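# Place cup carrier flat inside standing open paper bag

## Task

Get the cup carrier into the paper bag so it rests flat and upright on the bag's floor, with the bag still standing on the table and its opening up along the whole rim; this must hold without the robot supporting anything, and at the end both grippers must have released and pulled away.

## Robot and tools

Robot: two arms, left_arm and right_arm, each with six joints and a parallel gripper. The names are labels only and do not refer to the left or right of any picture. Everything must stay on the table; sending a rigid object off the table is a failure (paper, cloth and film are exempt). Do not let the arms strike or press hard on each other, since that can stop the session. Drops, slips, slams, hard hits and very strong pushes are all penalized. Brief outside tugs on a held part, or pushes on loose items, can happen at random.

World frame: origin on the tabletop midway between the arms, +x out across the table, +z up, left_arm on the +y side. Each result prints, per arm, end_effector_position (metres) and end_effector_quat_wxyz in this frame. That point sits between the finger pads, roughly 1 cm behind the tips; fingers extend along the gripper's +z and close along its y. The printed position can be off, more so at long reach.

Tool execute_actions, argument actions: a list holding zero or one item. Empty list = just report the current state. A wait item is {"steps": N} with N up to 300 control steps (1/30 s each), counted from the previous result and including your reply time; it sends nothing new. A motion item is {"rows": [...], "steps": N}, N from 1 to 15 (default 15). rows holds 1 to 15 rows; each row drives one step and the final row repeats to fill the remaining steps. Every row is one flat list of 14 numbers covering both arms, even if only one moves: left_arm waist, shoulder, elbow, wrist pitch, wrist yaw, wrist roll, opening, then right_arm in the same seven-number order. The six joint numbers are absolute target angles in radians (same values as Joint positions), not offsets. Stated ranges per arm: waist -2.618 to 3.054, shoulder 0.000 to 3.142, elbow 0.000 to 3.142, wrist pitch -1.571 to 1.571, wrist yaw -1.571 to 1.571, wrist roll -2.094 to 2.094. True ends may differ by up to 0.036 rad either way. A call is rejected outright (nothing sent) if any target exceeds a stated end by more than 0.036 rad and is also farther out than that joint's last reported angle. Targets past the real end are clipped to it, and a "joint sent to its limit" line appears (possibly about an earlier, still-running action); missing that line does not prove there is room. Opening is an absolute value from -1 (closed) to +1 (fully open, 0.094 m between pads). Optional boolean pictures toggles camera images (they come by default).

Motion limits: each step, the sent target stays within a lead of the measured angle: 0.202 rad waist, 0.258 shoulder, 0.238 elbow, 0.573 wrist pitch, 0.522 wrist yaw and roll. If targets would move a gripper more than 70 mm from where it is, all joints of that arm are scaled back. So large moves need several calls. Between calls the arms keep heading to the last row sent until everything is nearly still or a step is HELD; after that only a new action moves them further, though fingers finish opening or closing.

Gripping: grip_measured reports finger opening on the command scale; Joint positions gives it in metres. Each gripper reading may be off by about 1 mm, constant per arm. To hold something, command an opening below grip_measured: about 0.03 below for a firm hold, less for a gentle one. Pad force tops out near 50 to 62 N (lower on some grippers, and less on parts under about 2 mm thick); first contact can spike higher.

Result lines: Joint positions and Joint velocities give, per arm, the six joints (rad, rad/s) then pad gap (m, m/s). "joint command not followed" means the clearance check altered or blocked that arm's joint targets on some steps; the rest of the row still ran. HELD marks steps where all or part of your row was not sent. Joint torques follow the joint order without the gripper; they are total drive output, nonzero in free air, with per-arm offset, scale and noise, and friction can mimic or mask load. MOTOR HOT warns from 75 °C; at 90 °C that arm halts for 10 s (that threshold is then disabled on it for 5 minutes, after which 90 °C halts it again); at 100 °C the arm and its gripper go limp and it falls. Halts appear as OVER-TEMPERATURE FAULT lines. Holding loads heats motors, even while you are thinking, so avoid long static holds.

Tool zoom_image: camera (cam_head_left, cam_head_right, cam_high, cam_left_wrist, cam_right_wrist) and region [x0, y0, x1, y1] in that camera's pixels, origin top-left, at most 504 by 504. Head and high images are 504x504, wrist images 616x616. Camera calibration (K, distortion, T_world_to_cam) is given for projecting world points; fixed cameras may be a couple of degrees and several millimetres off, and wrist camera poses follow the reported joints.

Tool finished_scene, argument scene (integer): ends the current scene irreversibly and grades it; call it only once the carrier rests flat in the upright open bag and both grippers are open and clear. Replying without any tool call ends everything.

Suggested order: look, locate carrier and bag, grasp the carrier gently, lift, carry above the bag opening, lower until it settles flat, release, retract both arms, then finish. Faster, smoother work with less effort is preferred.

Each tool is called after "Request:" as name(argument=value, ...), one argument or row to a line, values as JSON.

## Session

Request:
execute_actions(
  actions=[],
)

Scene clock: 0.00 s of 5400.00 s.
left_arm: end_effector_position=(+0.0986, +0.0079, +0.3850) grip_measured=+1.000 end_effector_quat_wxyz=(+0.435, +0.873, -0.098, +0.198) | right_arm: end_effector_position=(+0.5320, -0.6024, +0.2827) grip_measured=+1.000 end_effector_quat_wxyz=(+0.234, +0.710, +0.537, +0.391)
Joint positions: left_arm=[-1.551  1.211  1.634 -1.013 -0.227  1.959  0.094] | right_arm=[-0.719  2.409  2.758 -1.109 -0.558  1.49   0.094]
Joint velocities: left_arm=[-0.012 -0.007 -0.007 -0.007 -0.066 -0.051  0.   ] | right_arm=[ 0.007 -0.007  0.007  0.022  0.037 -0.081  0.   ]
Joint torques (N m, as the arm reports them, + toward a larger angle): no reading
Motor temperatures (°C, as the motors report them): left_arm=[24 30 26 27 25 24] | right_arm=[22 23 24 27 23 24]
camera_calibration (this result's frames):
cam_left_wrist: T_world_to_cam=[[0.162394, 0.616199, -0.770667, 0.269866], [0.689081, 0.488207, 0.535557, -0.250697], [0.706255, -0.618023, -0.345329, 0.179274], [0, 0, 0, 1]] pos_world=[0.00231296, 0.0668965, 0.404148]
cam_right_wrist: T_world_to_cam=[[-0.595439, 0.569484, -0.566692, 0.811282], [-0.124816, 0.631229, 0.765487, 0.26204], [0.793646, 0.526533, -0.304778, 0.0817583], [0, 0, 0, 1]] pos_world=[0.450888, -0.670468, 0.284077]

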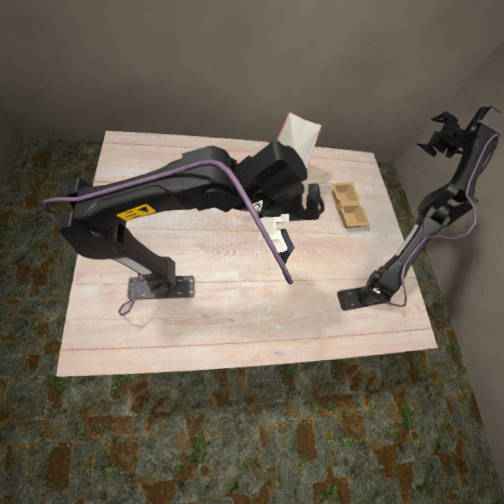

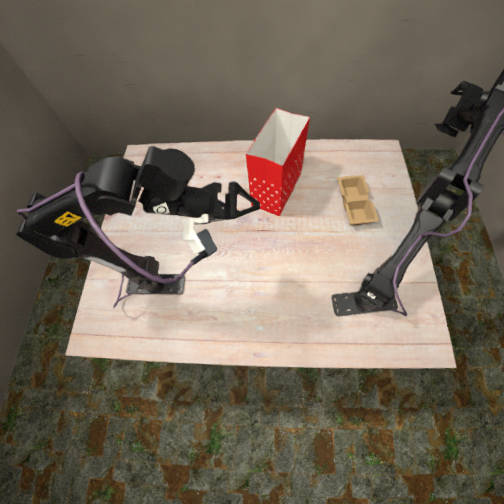

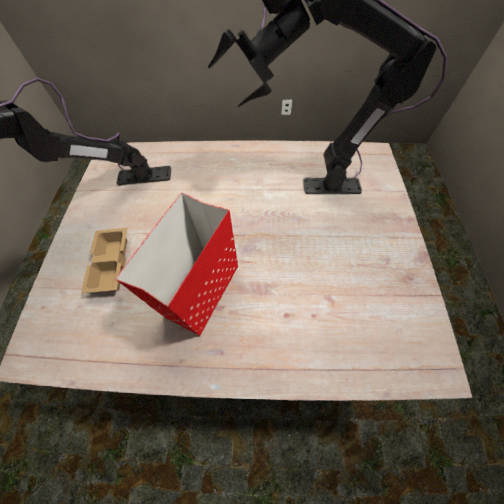

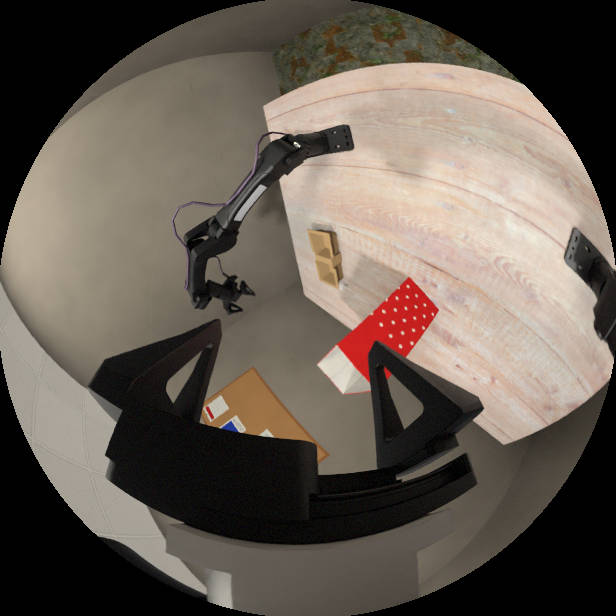

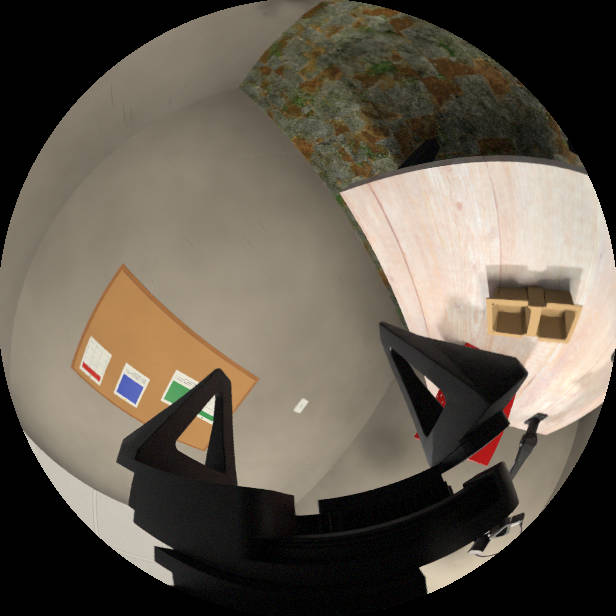

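Request:
execute_actions(
  actions=[
    {"rows":[[-1.55,0.6,1.0,-1.0,-0.2,1.9,1,-0.5,1.9,1.9,-1.3,0,1.5,0.2],[-1.55,0.6,1.0,-1.0,-0.2,1.9,1,-0.5,1.9,1.9,-1.3,0,1.5,0.2],[-1.55,0.6,1.0,-1.0,-0.2,1.9,1,-0.5,1.9,1.9,-1.3,0,1.5,0.2],[-1.55,0.6,1.0,-1.0,-0.2,1.9,1,-0.5,1.9,1.9,-1.3,0,1.5,0.2],[-1.55,0.6,1.0,-1.0,-0.2,1.9,1,-0.5,1.9,1.9,-1.3,0,1.5,0.2],[-1.55,0.6,1.0,-1.0,-0.2,1.9,1,-0.5,1.9,1.9,-1.3,0,1.5,0.2],[-1.55,0.6,1.0,-1.0,-0.2,1.9,1,-0.5,1.9,1.9,-1.3,0,1.5,0.2],[-1.55,0.6,1.0,-1.0,-0.2,1.9,1,-0.5,1.9,1.9,-1.3,0,1.5,0.2],[-1.55,0.6,1.0,-1.0,-0.2,1.9,1,0.03,1.79,1.48,-1.26,0,1.5,0.2]]},
  ],
  pictures=false,
)

Request:
execute_actions(
  actions=[
    {"steps":45},
  ],
)

Scene clock: 22.50 s of 5400.00 s.
left_arm: end_effector_position=(+0.0903, +0.1345, +0.2853) grip_measured=+1.000 end_effector_quat_wxyz=(+0.441, +0.875, -0.084, +0.182) | right_arm: end_effector_position=(+0.3985, -0.3500, +0.2061) grip_measured=+0.202 end_effector_quat_wxyz=(+0.112, +0.676, +0.716, +0.136)
Joint positions: left_arm=[-1.551  0.589  1.017 -1.019 -0.21   1.918  0.094] | right_arm=[-0.146  1.778  1.788 -1.23  -0.054  1.494  0.056]
Joint velocities: left_arm=[-0.007  0.007 -0.002  0.007  0.007 -0.022  0.   ] | right_arm=[ 1.404 -0.002 -1.453  0.081  0.125  0.007 -0.001]
Joint torques (N m, as the arm reports them, + toward a larger angle): left_arm=[ 0.02  2.58  5.46  2.53  0.06 -0.06] | right_arm=[-0.44 -8.15  5.35  0.46  0.12  0.  ]
Motor temperatures (°C, as the motors report them): left_arm=[24 31 28 30 25 24] | right_arm=[22 30 25 29 23 24]
Steps of this call (steps 1 to 90: nothing new was sent; then 19.00 s passed at rest; steps 91 to 105: all 15 steps of this action). Readings (joint positions):
91: left_arm=[-1.551 1.176 1.584 -0.973 -0.225 1.951] | right_arm=[-0.704 2.377 2.709 -1.106 -0.489 1.490]
92: left_arm=[-1.551 1.113 1.497 -0.950 -0.220 1.942] | right_arm=[-0.683 2.330 2.633 -1.128 -0.405 1.491]
94: left_arm=[-1.551 0.952 1.324 -0.959 -0.216 1.933] | right_arm=[-0.614 2.224 2.488 -1.171 -0.284 1.492]
98: left_arm=[-1.551 0.628 1.050 -1.007 -0.213 1.924] | right_arm=[-0.477 1.963 2.167 -1.219 -0.146 1.493]
105: the state above

Scene clock: 24.00 s of 5400.00 s.
left_arm: end_effector_position=(+0.0902, +0.1336, +0.2865) grip_measured=+1.000 end_effector_quat_wxyz=(+0.444, +0.874, -0.083, +0.181) | right_arm: end_effector_position=(+0.3176, -0.2957, +0.1024) grip_measured=+0.202 end_effector_quat_wxyz=(-0.012, +0.621, +0.783, -0.004)
Joint positions: left_arm=[-1.551  0.589  1.017 -1.013 -0.21   1.916  0.094] | right_arm=[ 0.036  1.809  1.472 -1.256 -0.013  1.494  0.056]
Joint velocities: left_arm=[ 0.007  0.002  0.007 -0.007 -0.007 -0.022  0.   ] | right_arm=[-0.012 -0.007  0.007 -0.037 -0.095 -0.037 -0.001]
Joint torques (N m, as the arm reports them, + toward a larger angle): left_arm=[ 0.02  2.53  5.34  2.53  0.05 -0.1 ] | right_arm=[ -0.57 -10.63   6.94   0.08   0.1    0.05]
Motor temperatures (°C, as the motors report them): left_arm=[24 31 28 30 25 24] | right_arm=[22 30 25 29 23 24]
Steps of this call (steps 1 to 30: the robot went on to your last target; steps 31 to 45: nothing new was sent). Readings (joint positions):
1: left_arm=[-1.551 0.589 1.017 -1.017 -0.210 1.918] | right_arm=[-0.097 1.780 1.734 -1.226 -0.050 1.494]
2: left_arm=[-1.551 0.589 1.017 -1.016 -0.210 1.917] | right_arm=[-0.052 1.782 1.674 -1.222 -0.048 1.494]
4: left_arm=[-1.551 0.589 1.017 -1.015 -0.210 1.917] | right_arm=[0.018 1.788 1.554 -1.227 -0.045 1.494]
8: left_arm=[-1.551 0.589 1.017 -1.014 -0.210 1.916] | right_arm=[0.047 1.819 1.472 -1.257 -0.036 1.494]
45: the state above
All arms were judged still, so your last target was given up. Only a new action makes them travel on or press farther. Fingers that are still opening or closing keep moving.
camera_calibration (this result's frames):
cam_left_wrist: T_world_to_cam=[[0.122726, 0.60424, -0.787294, 0.127717], [0.707494, 0.503055, 0.496375, -0.245977], [0.695982, -0.617924, -0.365759, 0.235679], [0, 0, 0, 1]] pos_world=[-0.00567551, 0.1922, 0.308849]
cam_right_wrist: T_world_to_cam=[[-0.989823, 0.0696597, 0.12409, 0.313529], [0.122817, 0.858632, 0.497661, 0.195705], [-0.071881, 0.507837, -0.858449, 0.361498], [0, 0, 0, 1]] pos_world=[0.312287, -0.373461, 0.174026]

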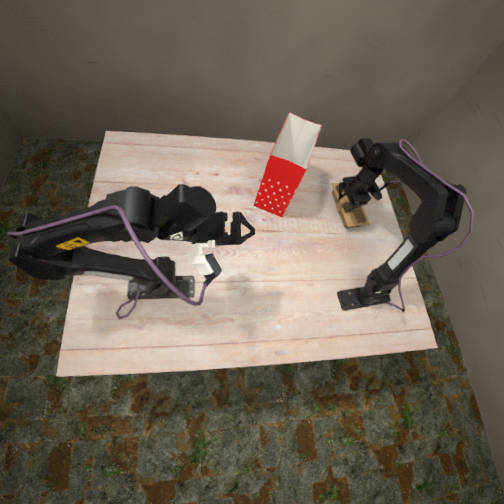

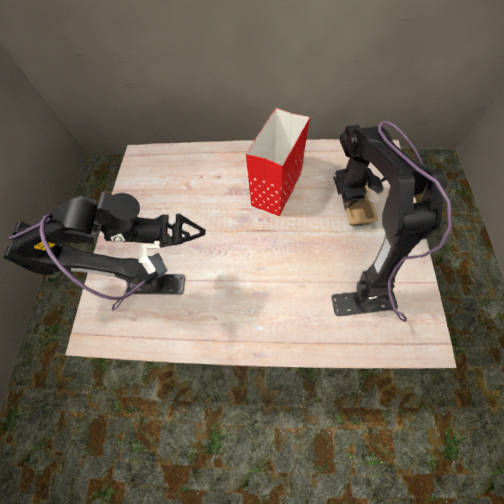

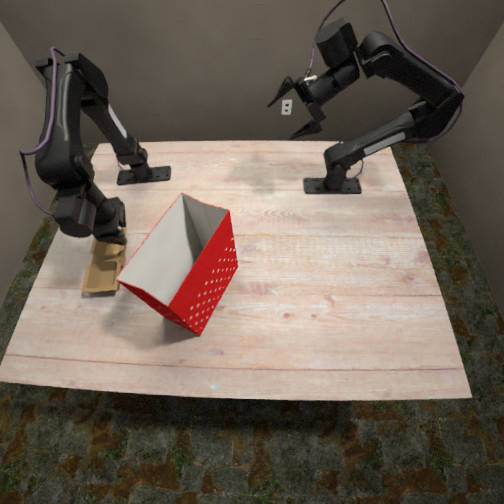

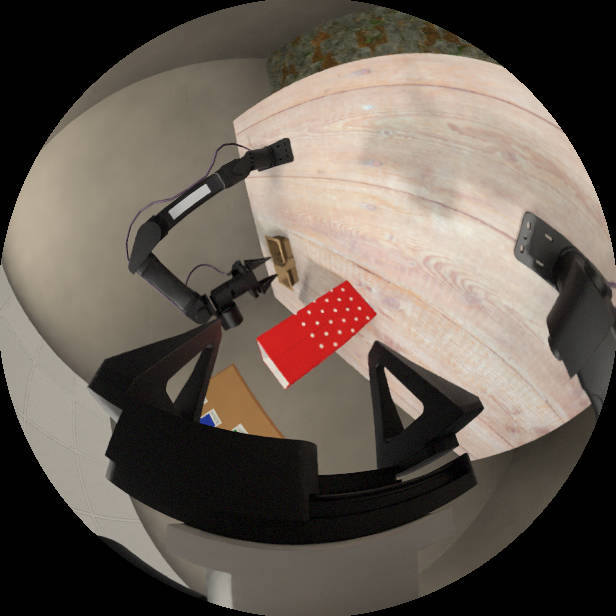

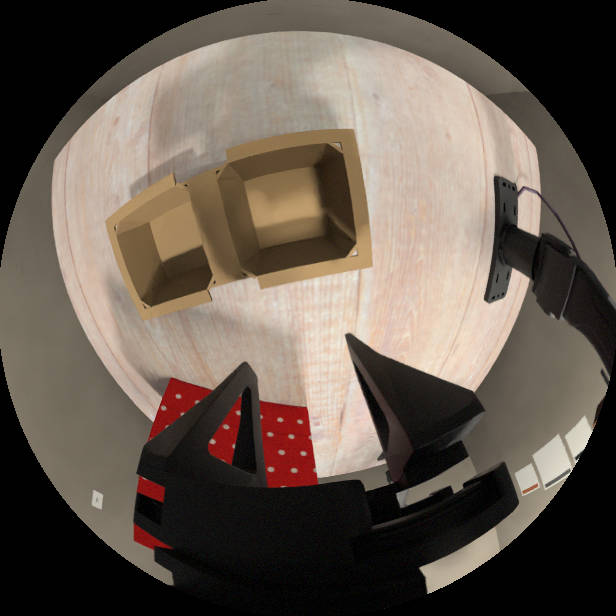

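Request:
execute_actions(
  actions=[
    {"rows":[[-1.55,0.6,1.0,-1.0,-0.2,1.9,1,-0.15,1.87,1.5,-1.2,0,1.32,0.2]]},
  ],
)

Scene clock: 33.23 s of 5400.00 s.
left_arm: end_effector_position=(+0.0902, +0.1336, +0.2866) grip_measured=+1.000 end_effector_quat_wxyz=(+0.444, +0.873, -0.083, +0.181) | right_arm: end_effector_position=(+0.3332, -0.3605, +0.0814) grip_measured=+0.202 end_effector_quat_wxyz=(-0.016, +0.633, +0.774, -0.012)
Joint positions: left_arm=[-1.551  0.589  1.017 -1.012 -0.21   1.916  0.094] | right_arm=[-0.155  1.879  1.477 -1.209 -0.001  1.334  0.056]
Joint velocities: left_arm=[-0.002 -0.007 -0.007  0.007  0.051  0.037  0.   ] | right_arm=[-0.007 -0.002  0.002 -0.022 -0.022  0.037  0.   ]
Joint torques (N m, as the arm reports them, + toward a larger angle): left_arm=[ 0.02  2.53  5.36  2.54  0.04 -0.1 ] | right_arm=[  0.33 -10.3    7.94   0.23   0.07  -0.06]
Motor temperatures (°C, as the motors report them): left_arm=[24 31 27 31 25 25] | right_arm=[22 29 26 28 23 24]
Steps of this call (steps 1 to 90: nothing new was sent; then 5.73 s passed at rest; steps 91 to 105: all 15 steps of this action). Readings (joint positions):
91: left_arm=[-1.551 0.589 1.017 -1.013 -0.210 1.916] | right_arm=[0.017 1.815 1.473 -1.255 -0.023 1.467]
92: left_arm=[-1.551 0.589 1.017 -1.013 -0.210 1.916] | right_arm=[-0.019 1.825 1.476 -1.248 -0.028 1.438]
94: left_arm=[-1.551 0.589 1.017 -1.012 -0.210 1.916] | right_arm=[-0.110 1.853 1.477 -1.225 -0.021 1.398]
98: left_arm=[-1.551 0.589 1.017 -1.012 -0.210 1.916] | right_arm=[-0.174 1.879 1.477 -1.211 -0.000 1.357]
105: the state above
camera_calibration (this result's frames):
cam_left_wrist: T_world_to_cam=[[0.122738, 0.60394, -0.787522, 0.127913], [0.707486, 0.503244, 0.496195, -0.245964], [0.695988, -0.618063, -0.365512, 0.235622], [0, 0, 0, 1]] pos_world=[-0.00567368, 0.192157, 0.308903]
cam_right_wrist: T_world_to_cam=[[-0.985112, 0.100892, 0.139194, 0.344468], [0.15696, 0.858135, 0.488843, 0.249015], [-0.0701266, 0.503413, -0.861196, 0.37552], [0, 0, 0, 1]] pos_world=[0.326588, -0.437484, 0.153719]

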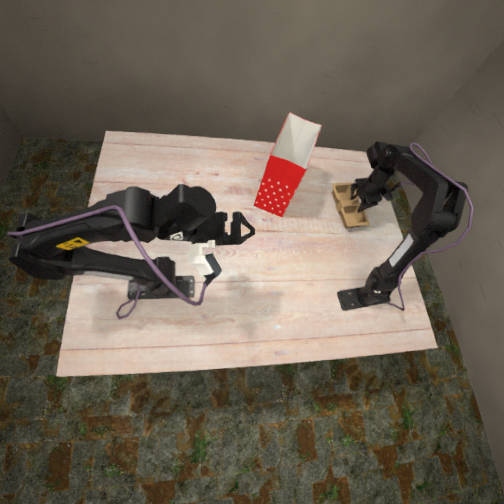

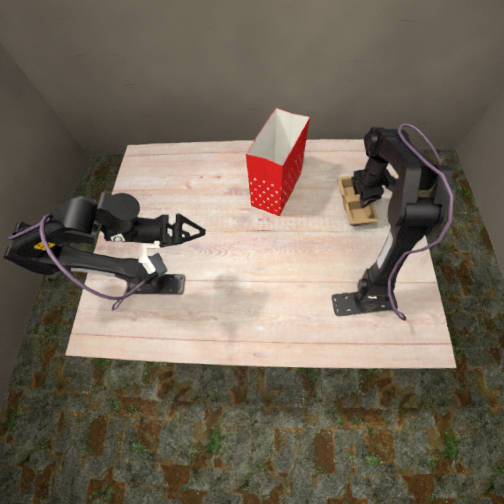

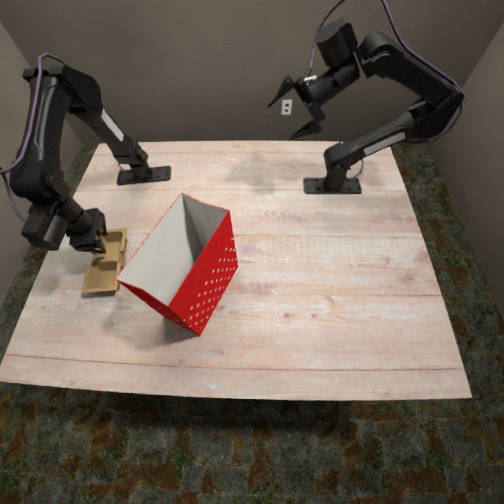

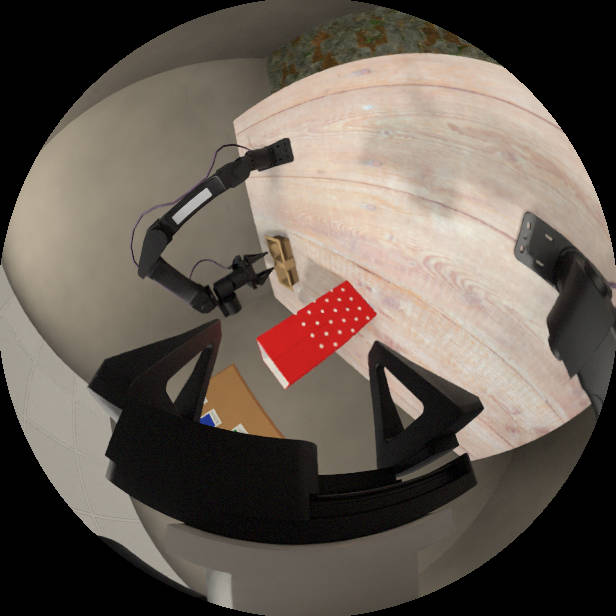

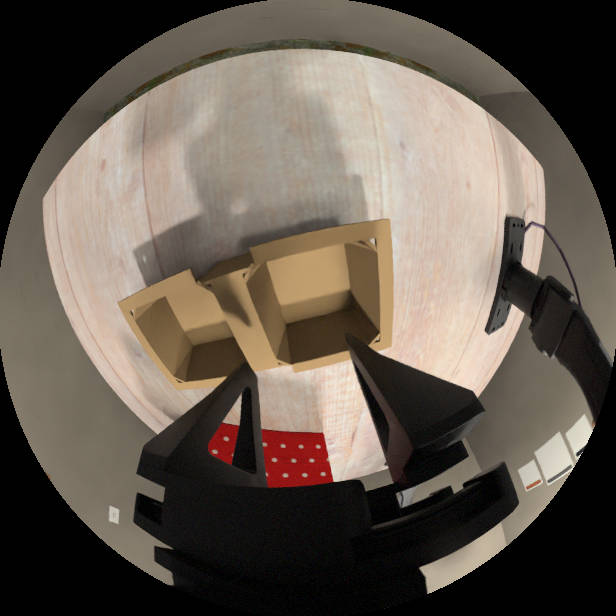

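Request:
execute_actions(
  actions=[
    {"rows":[[-1.55,0.6,1.0,-1.0,-0.2,1.9,1,-0.18,1.97,1.58,-1.19,0,1.29,0.2]]},
  ],
)

Scene clock: 42.90 s of 5400.00 s.
left_arm: end_effector_position=(+0.0902, +0.1336, +0.2866) grip_measured=+1.000 end_effector_quat_wxyz=(+0.444, +0.873, -0.083, +0.181) | right_arm: end_effector_position=(+0.3544, -0.3684, +0.0665) grip_measured=+0.202 end_effector_quat_wxyz=(-0.019, +0.627, +0.779, -0.012)
Joint positions: left_arm=[-1.551  0.589  1.017 -1.012 -0.21   1.916  0.094] | right_arm=[-0.175  1.976  1.55  -1.191 -0.002  1.298  0.056]
Joint velocities: left_arm=[-0.012  0.002 -0.012  0.022 -0.037 -0.037  0.   ] | right_arm=[-0.012 -0.012 -0.017  0.051 -0.022  0.007  0.001]
Joint torques (N m, as the arm reports them, + toward a larger angle): left_arm=[ 0.06  2.53  5.38  2.54  0.05 -0.1 ] | right_arm=[ -0.57 -10.71   8.23   0.17   0.05  -0.08]
Motor temperatures (°C, as the motors report them): left_arm=[24 30 27 32 25 25] | right_arm=[22 28 26 28 23 24]
Steps of this call (steps 1 to 15: the robot went on to your last target; steps 16 to 90: nothing new was sent; then 6.17 s passed at rest; steps 91 to 105: all 15 steps of this action). Readings (joint positions):
91: left_arm=[-1.551 0.589 1.017 -1.012 -0.210 1.916] | right_arm=[-0.157 1.892 1.493 -1.221 -0.002 1.323]
92: left_arm=[-1.551 0.589 1.017 -1.012 -0.210 1.916] | right_arm=[-0.160 1.913 1.518 -1.222 -0.002 1.318]
94: left_arm=[-1.551 0.589 1.017 -1.012 -0.210 1.916] | right_arm=[-0.168 1.950 1.548 -1.201 -0.002 1.311]
98: left_arm=[-1.551 0.589 1.017 -1.012 -0.210 1.916] | right_arm=[-0.175 1.976 1.550 -1.191 -0.002 1.303]
105: the state above
camera_calibration (this result's frames):
cam_left_wrist: T_world_to_cam=[[0.122372, 0.603892, -0.787616, 0.12798], [0.707535, 0.503435, 0.495931, -0.245918], [0.696003, -0.617954, -0.365669, 0.235651], [0, 0, 0, 1]] pos_world=[-0.00567887, 0.192139, 0.308927]
cam_right_wrist: T_world_to_cam=[[-0.985797, 0.0855214, 0.144538, 0.362498], [0.146449, 0.859009, 0.490568, 0.263636], [-0.0822052, 0.504768, -0.859332, 0.372856], [0, 0, 0, 1]] pos_world=[0.349391, -0.445672, 0.138681]

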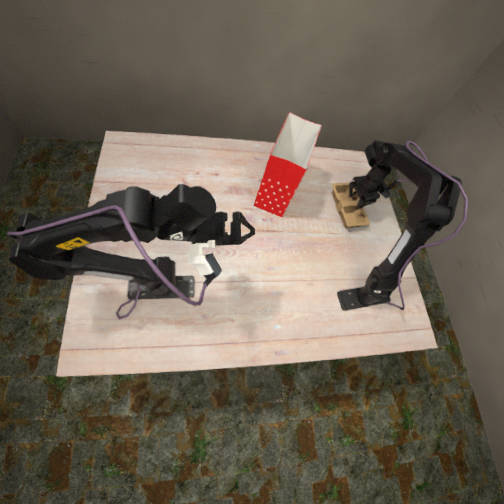

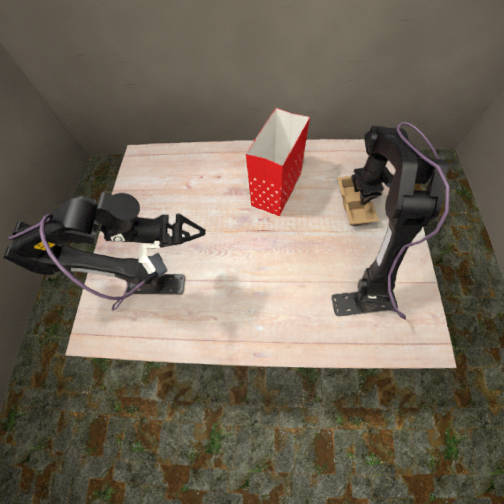

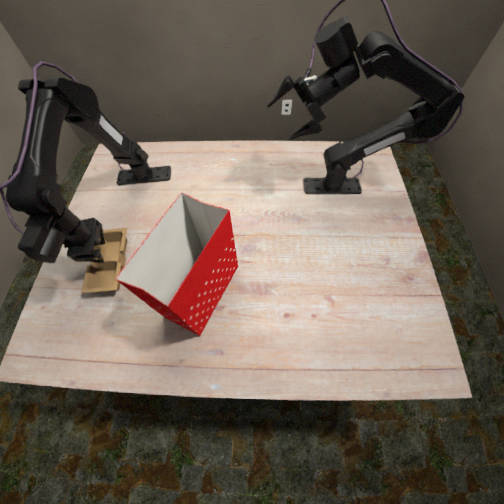

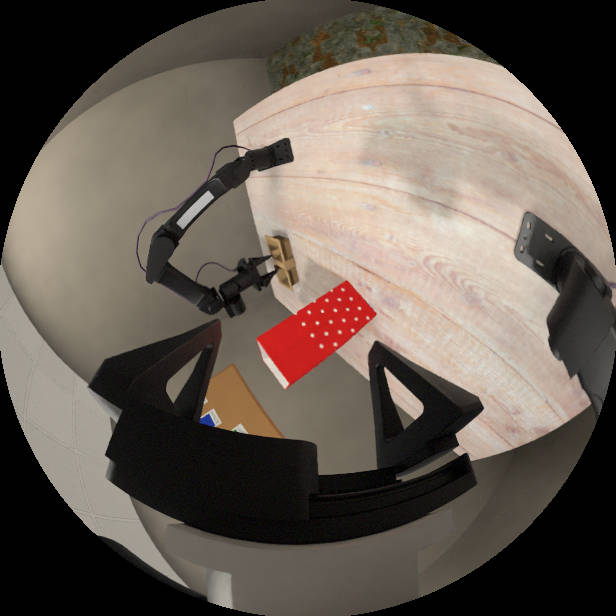

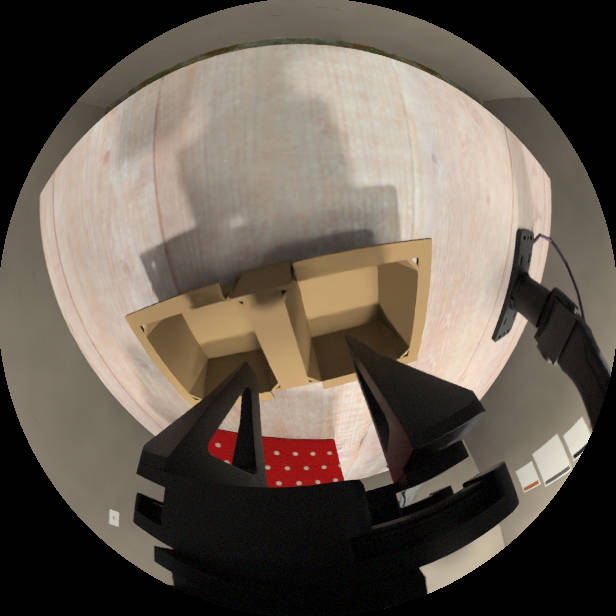

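Request:
execute_actions(
  actions=[
    {"rows":[[-1.55,0.6,1.0,-1.0,-0.2,1.9,1,-0.195,2.03,1.56,-1.13,0,1.29,0.2]]},
  ],
)

Scene clock: 47.57 s of 5400.00 s.
left_arm: end_effector_position=(+0.0902, +0.1336, +0.2866) grip_measured=+1.000 end_effector_quat_wxyz=(+0.444, +0.873, -0.083, +0.181) | right_arm: end_effector_position=(+0.3624, -0.3740, +0.0447) grip_measured=+0.202 end_effector_quat_wxyz=(-0.024, +0.632, +0.774, -0.016)
Joint positions: left_arm=[-1.551  0.589  1.017 -1.012 -0.209  1.916  0.094] | right_arm=[-0.189  2.037  1.55  -1.142 -0.003  1.298  0.056]
Joint velocities: left_arm=[-0.007  0.007 -0.002  0.022  0.051 -0.007  0.   ] | right_arm=[ 0.002 -0.002 -0.007 -0.022 -0.095 -0.022 -0.001]
Joint torques (N m, as the arm reports them, + toward a larger angle): left_arm=[ 0.02  2.54  5.39  2.54  0.05 -0.11] | right_arm=[ -0.34 -11.36   6.72   0.18   0.02  -0.08]
Motor temperatures (°C, as the motors report them): left_arm=[24 30 27 32 25 25] | right_arm=[22 28 26 28 23 24]
Steps of this call (steps 1 to 15: the robot went on to your last target; steps 16 to 90: nothing new was sent; then 1.17 s passed at rest; steps 91 to 105: all 15 steps of this action). Readings (joint positions):
91: left_arm=[-1.551 0.589 1.017 -1.012 -0.209 1.916] | right_arm=[-0.176 1.981 1.550 -1.188 -0.003 1.298]
92: left_arm=[-1.551 0.589 1.017 -1.012 -0.209 1.916] | right_arm=[-0.178 1.989 1.550 -1.179 -0.003 1.298]
94: left_arm=[-1.551 0.589 1.017 -1.012 -0.209 1.916] | right_arm=[-0.184 2.012 1.550 -1.163 -0.003 1.298]
98: left_arm=[-1.551 0.589 1.017 -1.012 -0.209 1.916] | right_arm=[-0.189 2.037 1.550 -1.148 -0.003 1.298]
105: the state above
camera_calibration (this result's frames):
cam_left_wrist: T_world_to_cam=[[0.122398, 0.603846, -0.787647, 0.128003], [0.707799, 0.503215, 0.495778, -0.245811], [0.695729, -0.618178, -0.365809, 0.23578], [0, 0, 0, 1]] pos_world=[-0.00572148, 0.192155, 0.308939]
cam_right_wrist: T_world_to_cam=[[-0.982736, 0.0985012, 0.156611, 0.377236], [0.163875, 0.85634, 0.489722, 0.270706], [-0.085874, 0.506932, -0.857698, 0.359667], [0, 0, 0, 1]] pos_world=[0.357247, -0.451301, 0.116835]

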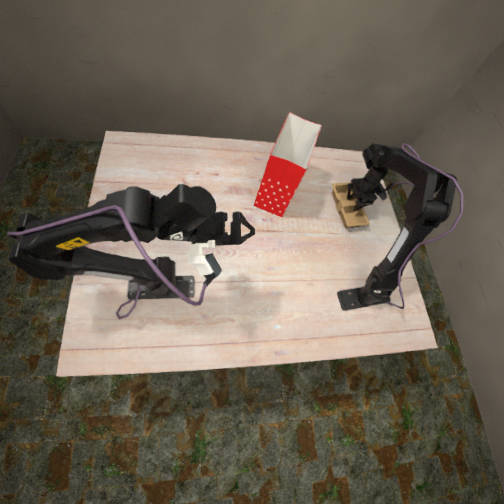

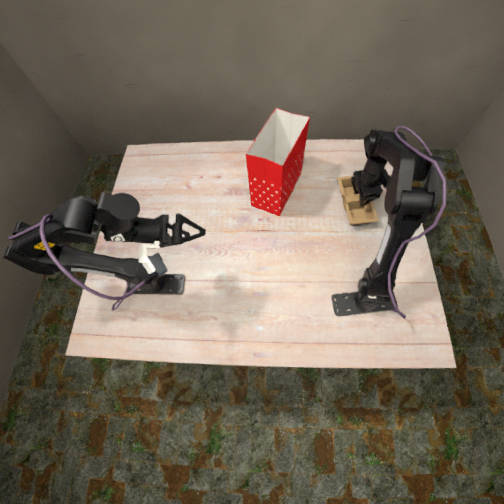

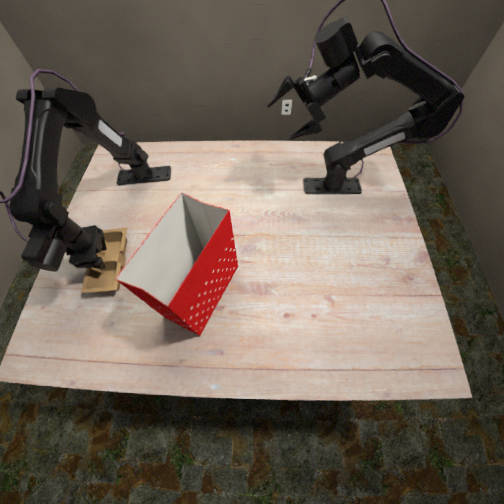

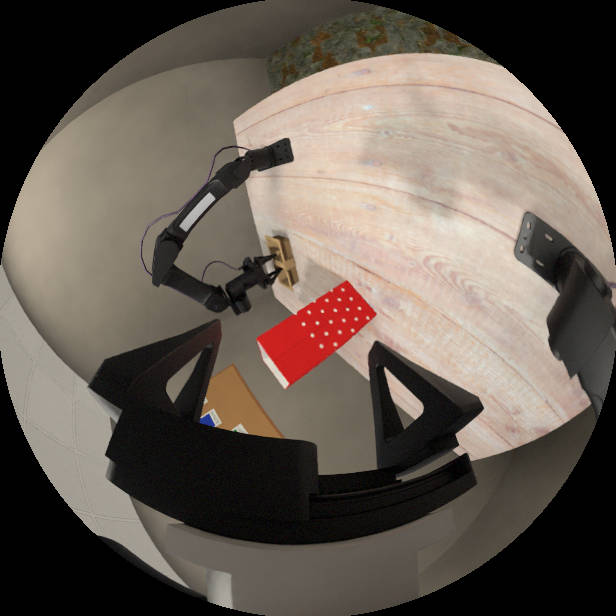

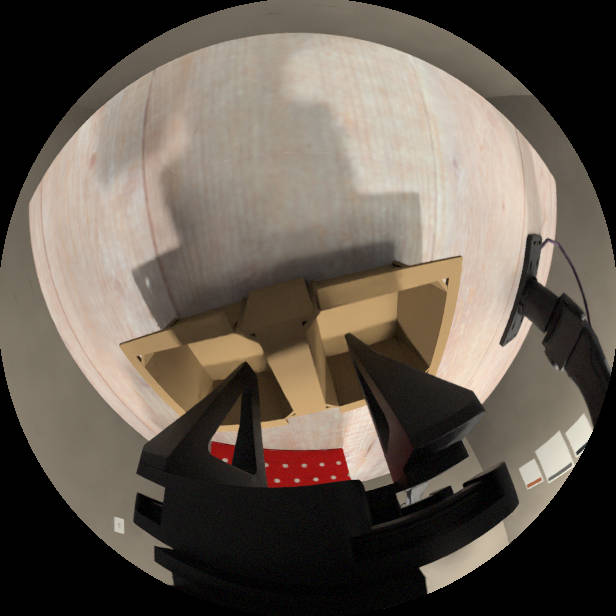

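Slightly lower, then close.

Request:
execute_actions(
  actions=[
    {"rows":[[-1.55,0.6,1.0,-1.0,-0.2,1.9,1,-0.195,2.03,1.50,-1.09,0,1.29,0.2],[-1.55,0.6,1.0,-1.0,-0.2,1.9,1,-0.195,2.03,1.50,-1.09,0,1.29,0.2],[-1.55,0.6,1.0,-1.0,-0.2,1.9,1,-0.195,2.03,1.50,-1.09,0,1.29,0.2],[-1.55,0.6,1.0,-1.0,-0.2,1.9,1,-0.195,2.03,1.50,-1.09,0,1.29,0.2],[-1.55,0.6,1.0,-1.0,-0.2,1.9,1,-0.195,2.03,1.50,-1.09,0,1.29,0.2],[-1.55,0.6,1.0,-1.0,-0.2,1.9,1,-0.195,2.03,1.50,-1.09,0,1.29,0.2],[-1.55,0.6,1.0,-1.0,-0.2,1.9,1,-0.195,2.03,1.50,-1.09,0,1.29,-0.52]]},
  ],
)

Scene clock: 54.30 s of 5400.00 s.
left_arm: end_effector_position=(+0.0902, +0.1336, +0.2866) grip_measured=+1.000 end_effector_quat_wxyz=(+0.444, +0.873, -0.083, +0.181) | right_arm: end_effector_position=(+0.3609, -0.3739, +0.0361) grip_measured=-0.448 end_effector_quat_wxyz=(-0.023, +0.632, +0.774, -0.014)
Joint positions: left_arm=[-1.551  0.589  1.017 -1.012 -0.209  1.916  0.094] | right_arm=[-0.189  2.037  1.514 -1.102 -0.003  1.297  0.026]
Joint velocities: left_arm=[-0.012 -0.002  0.002  0.022 -0.081  0.022  0.   ] | right_arm=[-0.012  0.002 -0.002 -0.007 -0.051  0.066 -0.001]
Joint torques (N m, as the arm reports them, + toward a larger angle): left_arm=[ 0.05  2.57  5.38  2.54  0.05 -0.1 ] | right_arm=[ -0.63 -11.2    4.91   0.16   0.04  -0.07]
Motor temperatures (°C, as the motors report them): left_arm=[24 30 27 32 25 25] | right_arm=[22 29 26 27 23 24]
Steps of this call (steps 1 to 15: the robot went on to your last target; steps 16 to 90: nothing new was sent; then 3.23 s passed at rest; steps 91 to 105: all 15 steps of this action). Readings (joint positions):
91: left_arm=[-1.551 0.589 1.017 -1.012 -0.209 1.916] | right_arm=[-0.189 2.037 1.545 -1.133 -0.003 1.297]
92: left_arm=[-1.551 0.589 1.017 -1.012 -0.209 1.916] | right_arm=[-0.189 2.037 1.537 -1.124 -0.003 1.297]
94: left_arm=[-1.551 0.589 1.017 -1.012 -0.209 1.916] | right_arm=[-0.189 2.037 1.521 -1.114 -0.003 1.297]
98: left_arm=[-1.551 0.589 1.017 -1.012 -0.209 1.916] | right_arm=[-0.189 2.037 1.514 -1.109 -0.003 1.297]
105: the state above
camera_calibration (this result's frames):
cam_left_wrist: T_world_to_cam=[[0.122398, 0.603846, -0.787647, 0.128003], [0.707799, 0.503215, 0.495778, -0.245811], [0.695729, -0.618178, -0.365809, 0.23578], [0, 0, 0, 1]] pos_world=[-0.00572148, 0.192155, 0.308939]
cam_right_wrist: T_world_to_cam=[[-0.983401, 0.0977882, 0.152843, 0.377138], [0.161356, 0.856577, 0.490142, 0.276061], [-0.0829914, 0.506668, -0.858137, 0.350975], [0, 0, 0, 1]] pos_world=[0.355461, -0.451175, 0.108233]

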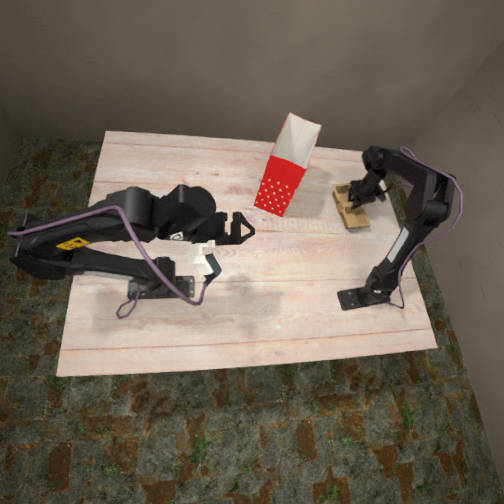

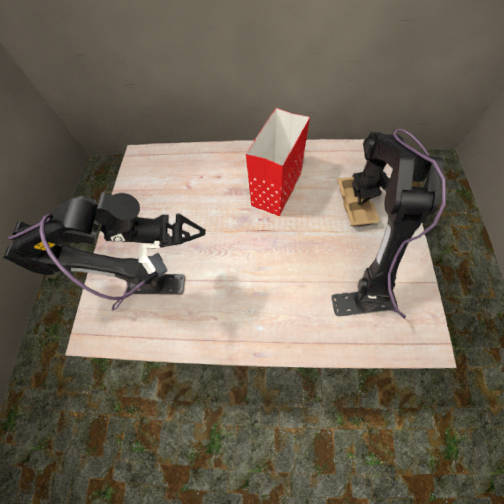

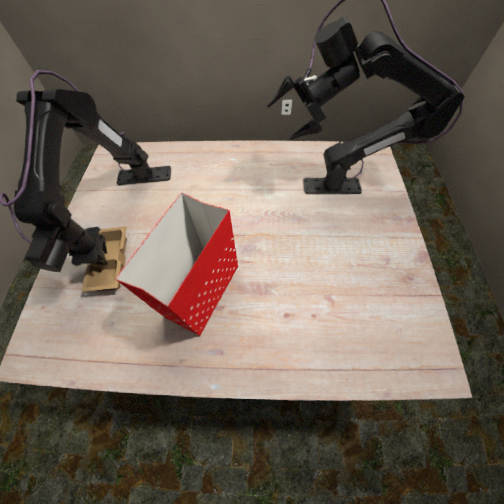

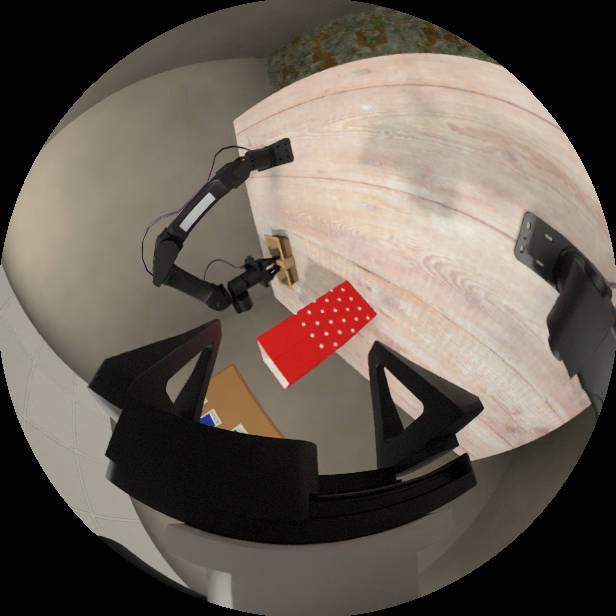

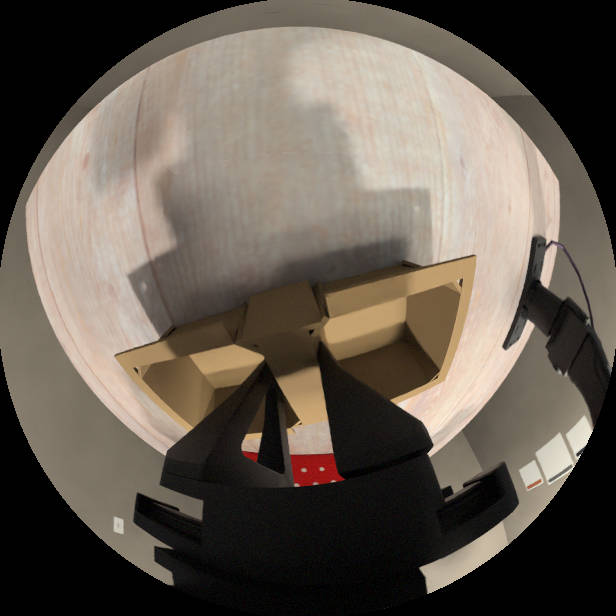

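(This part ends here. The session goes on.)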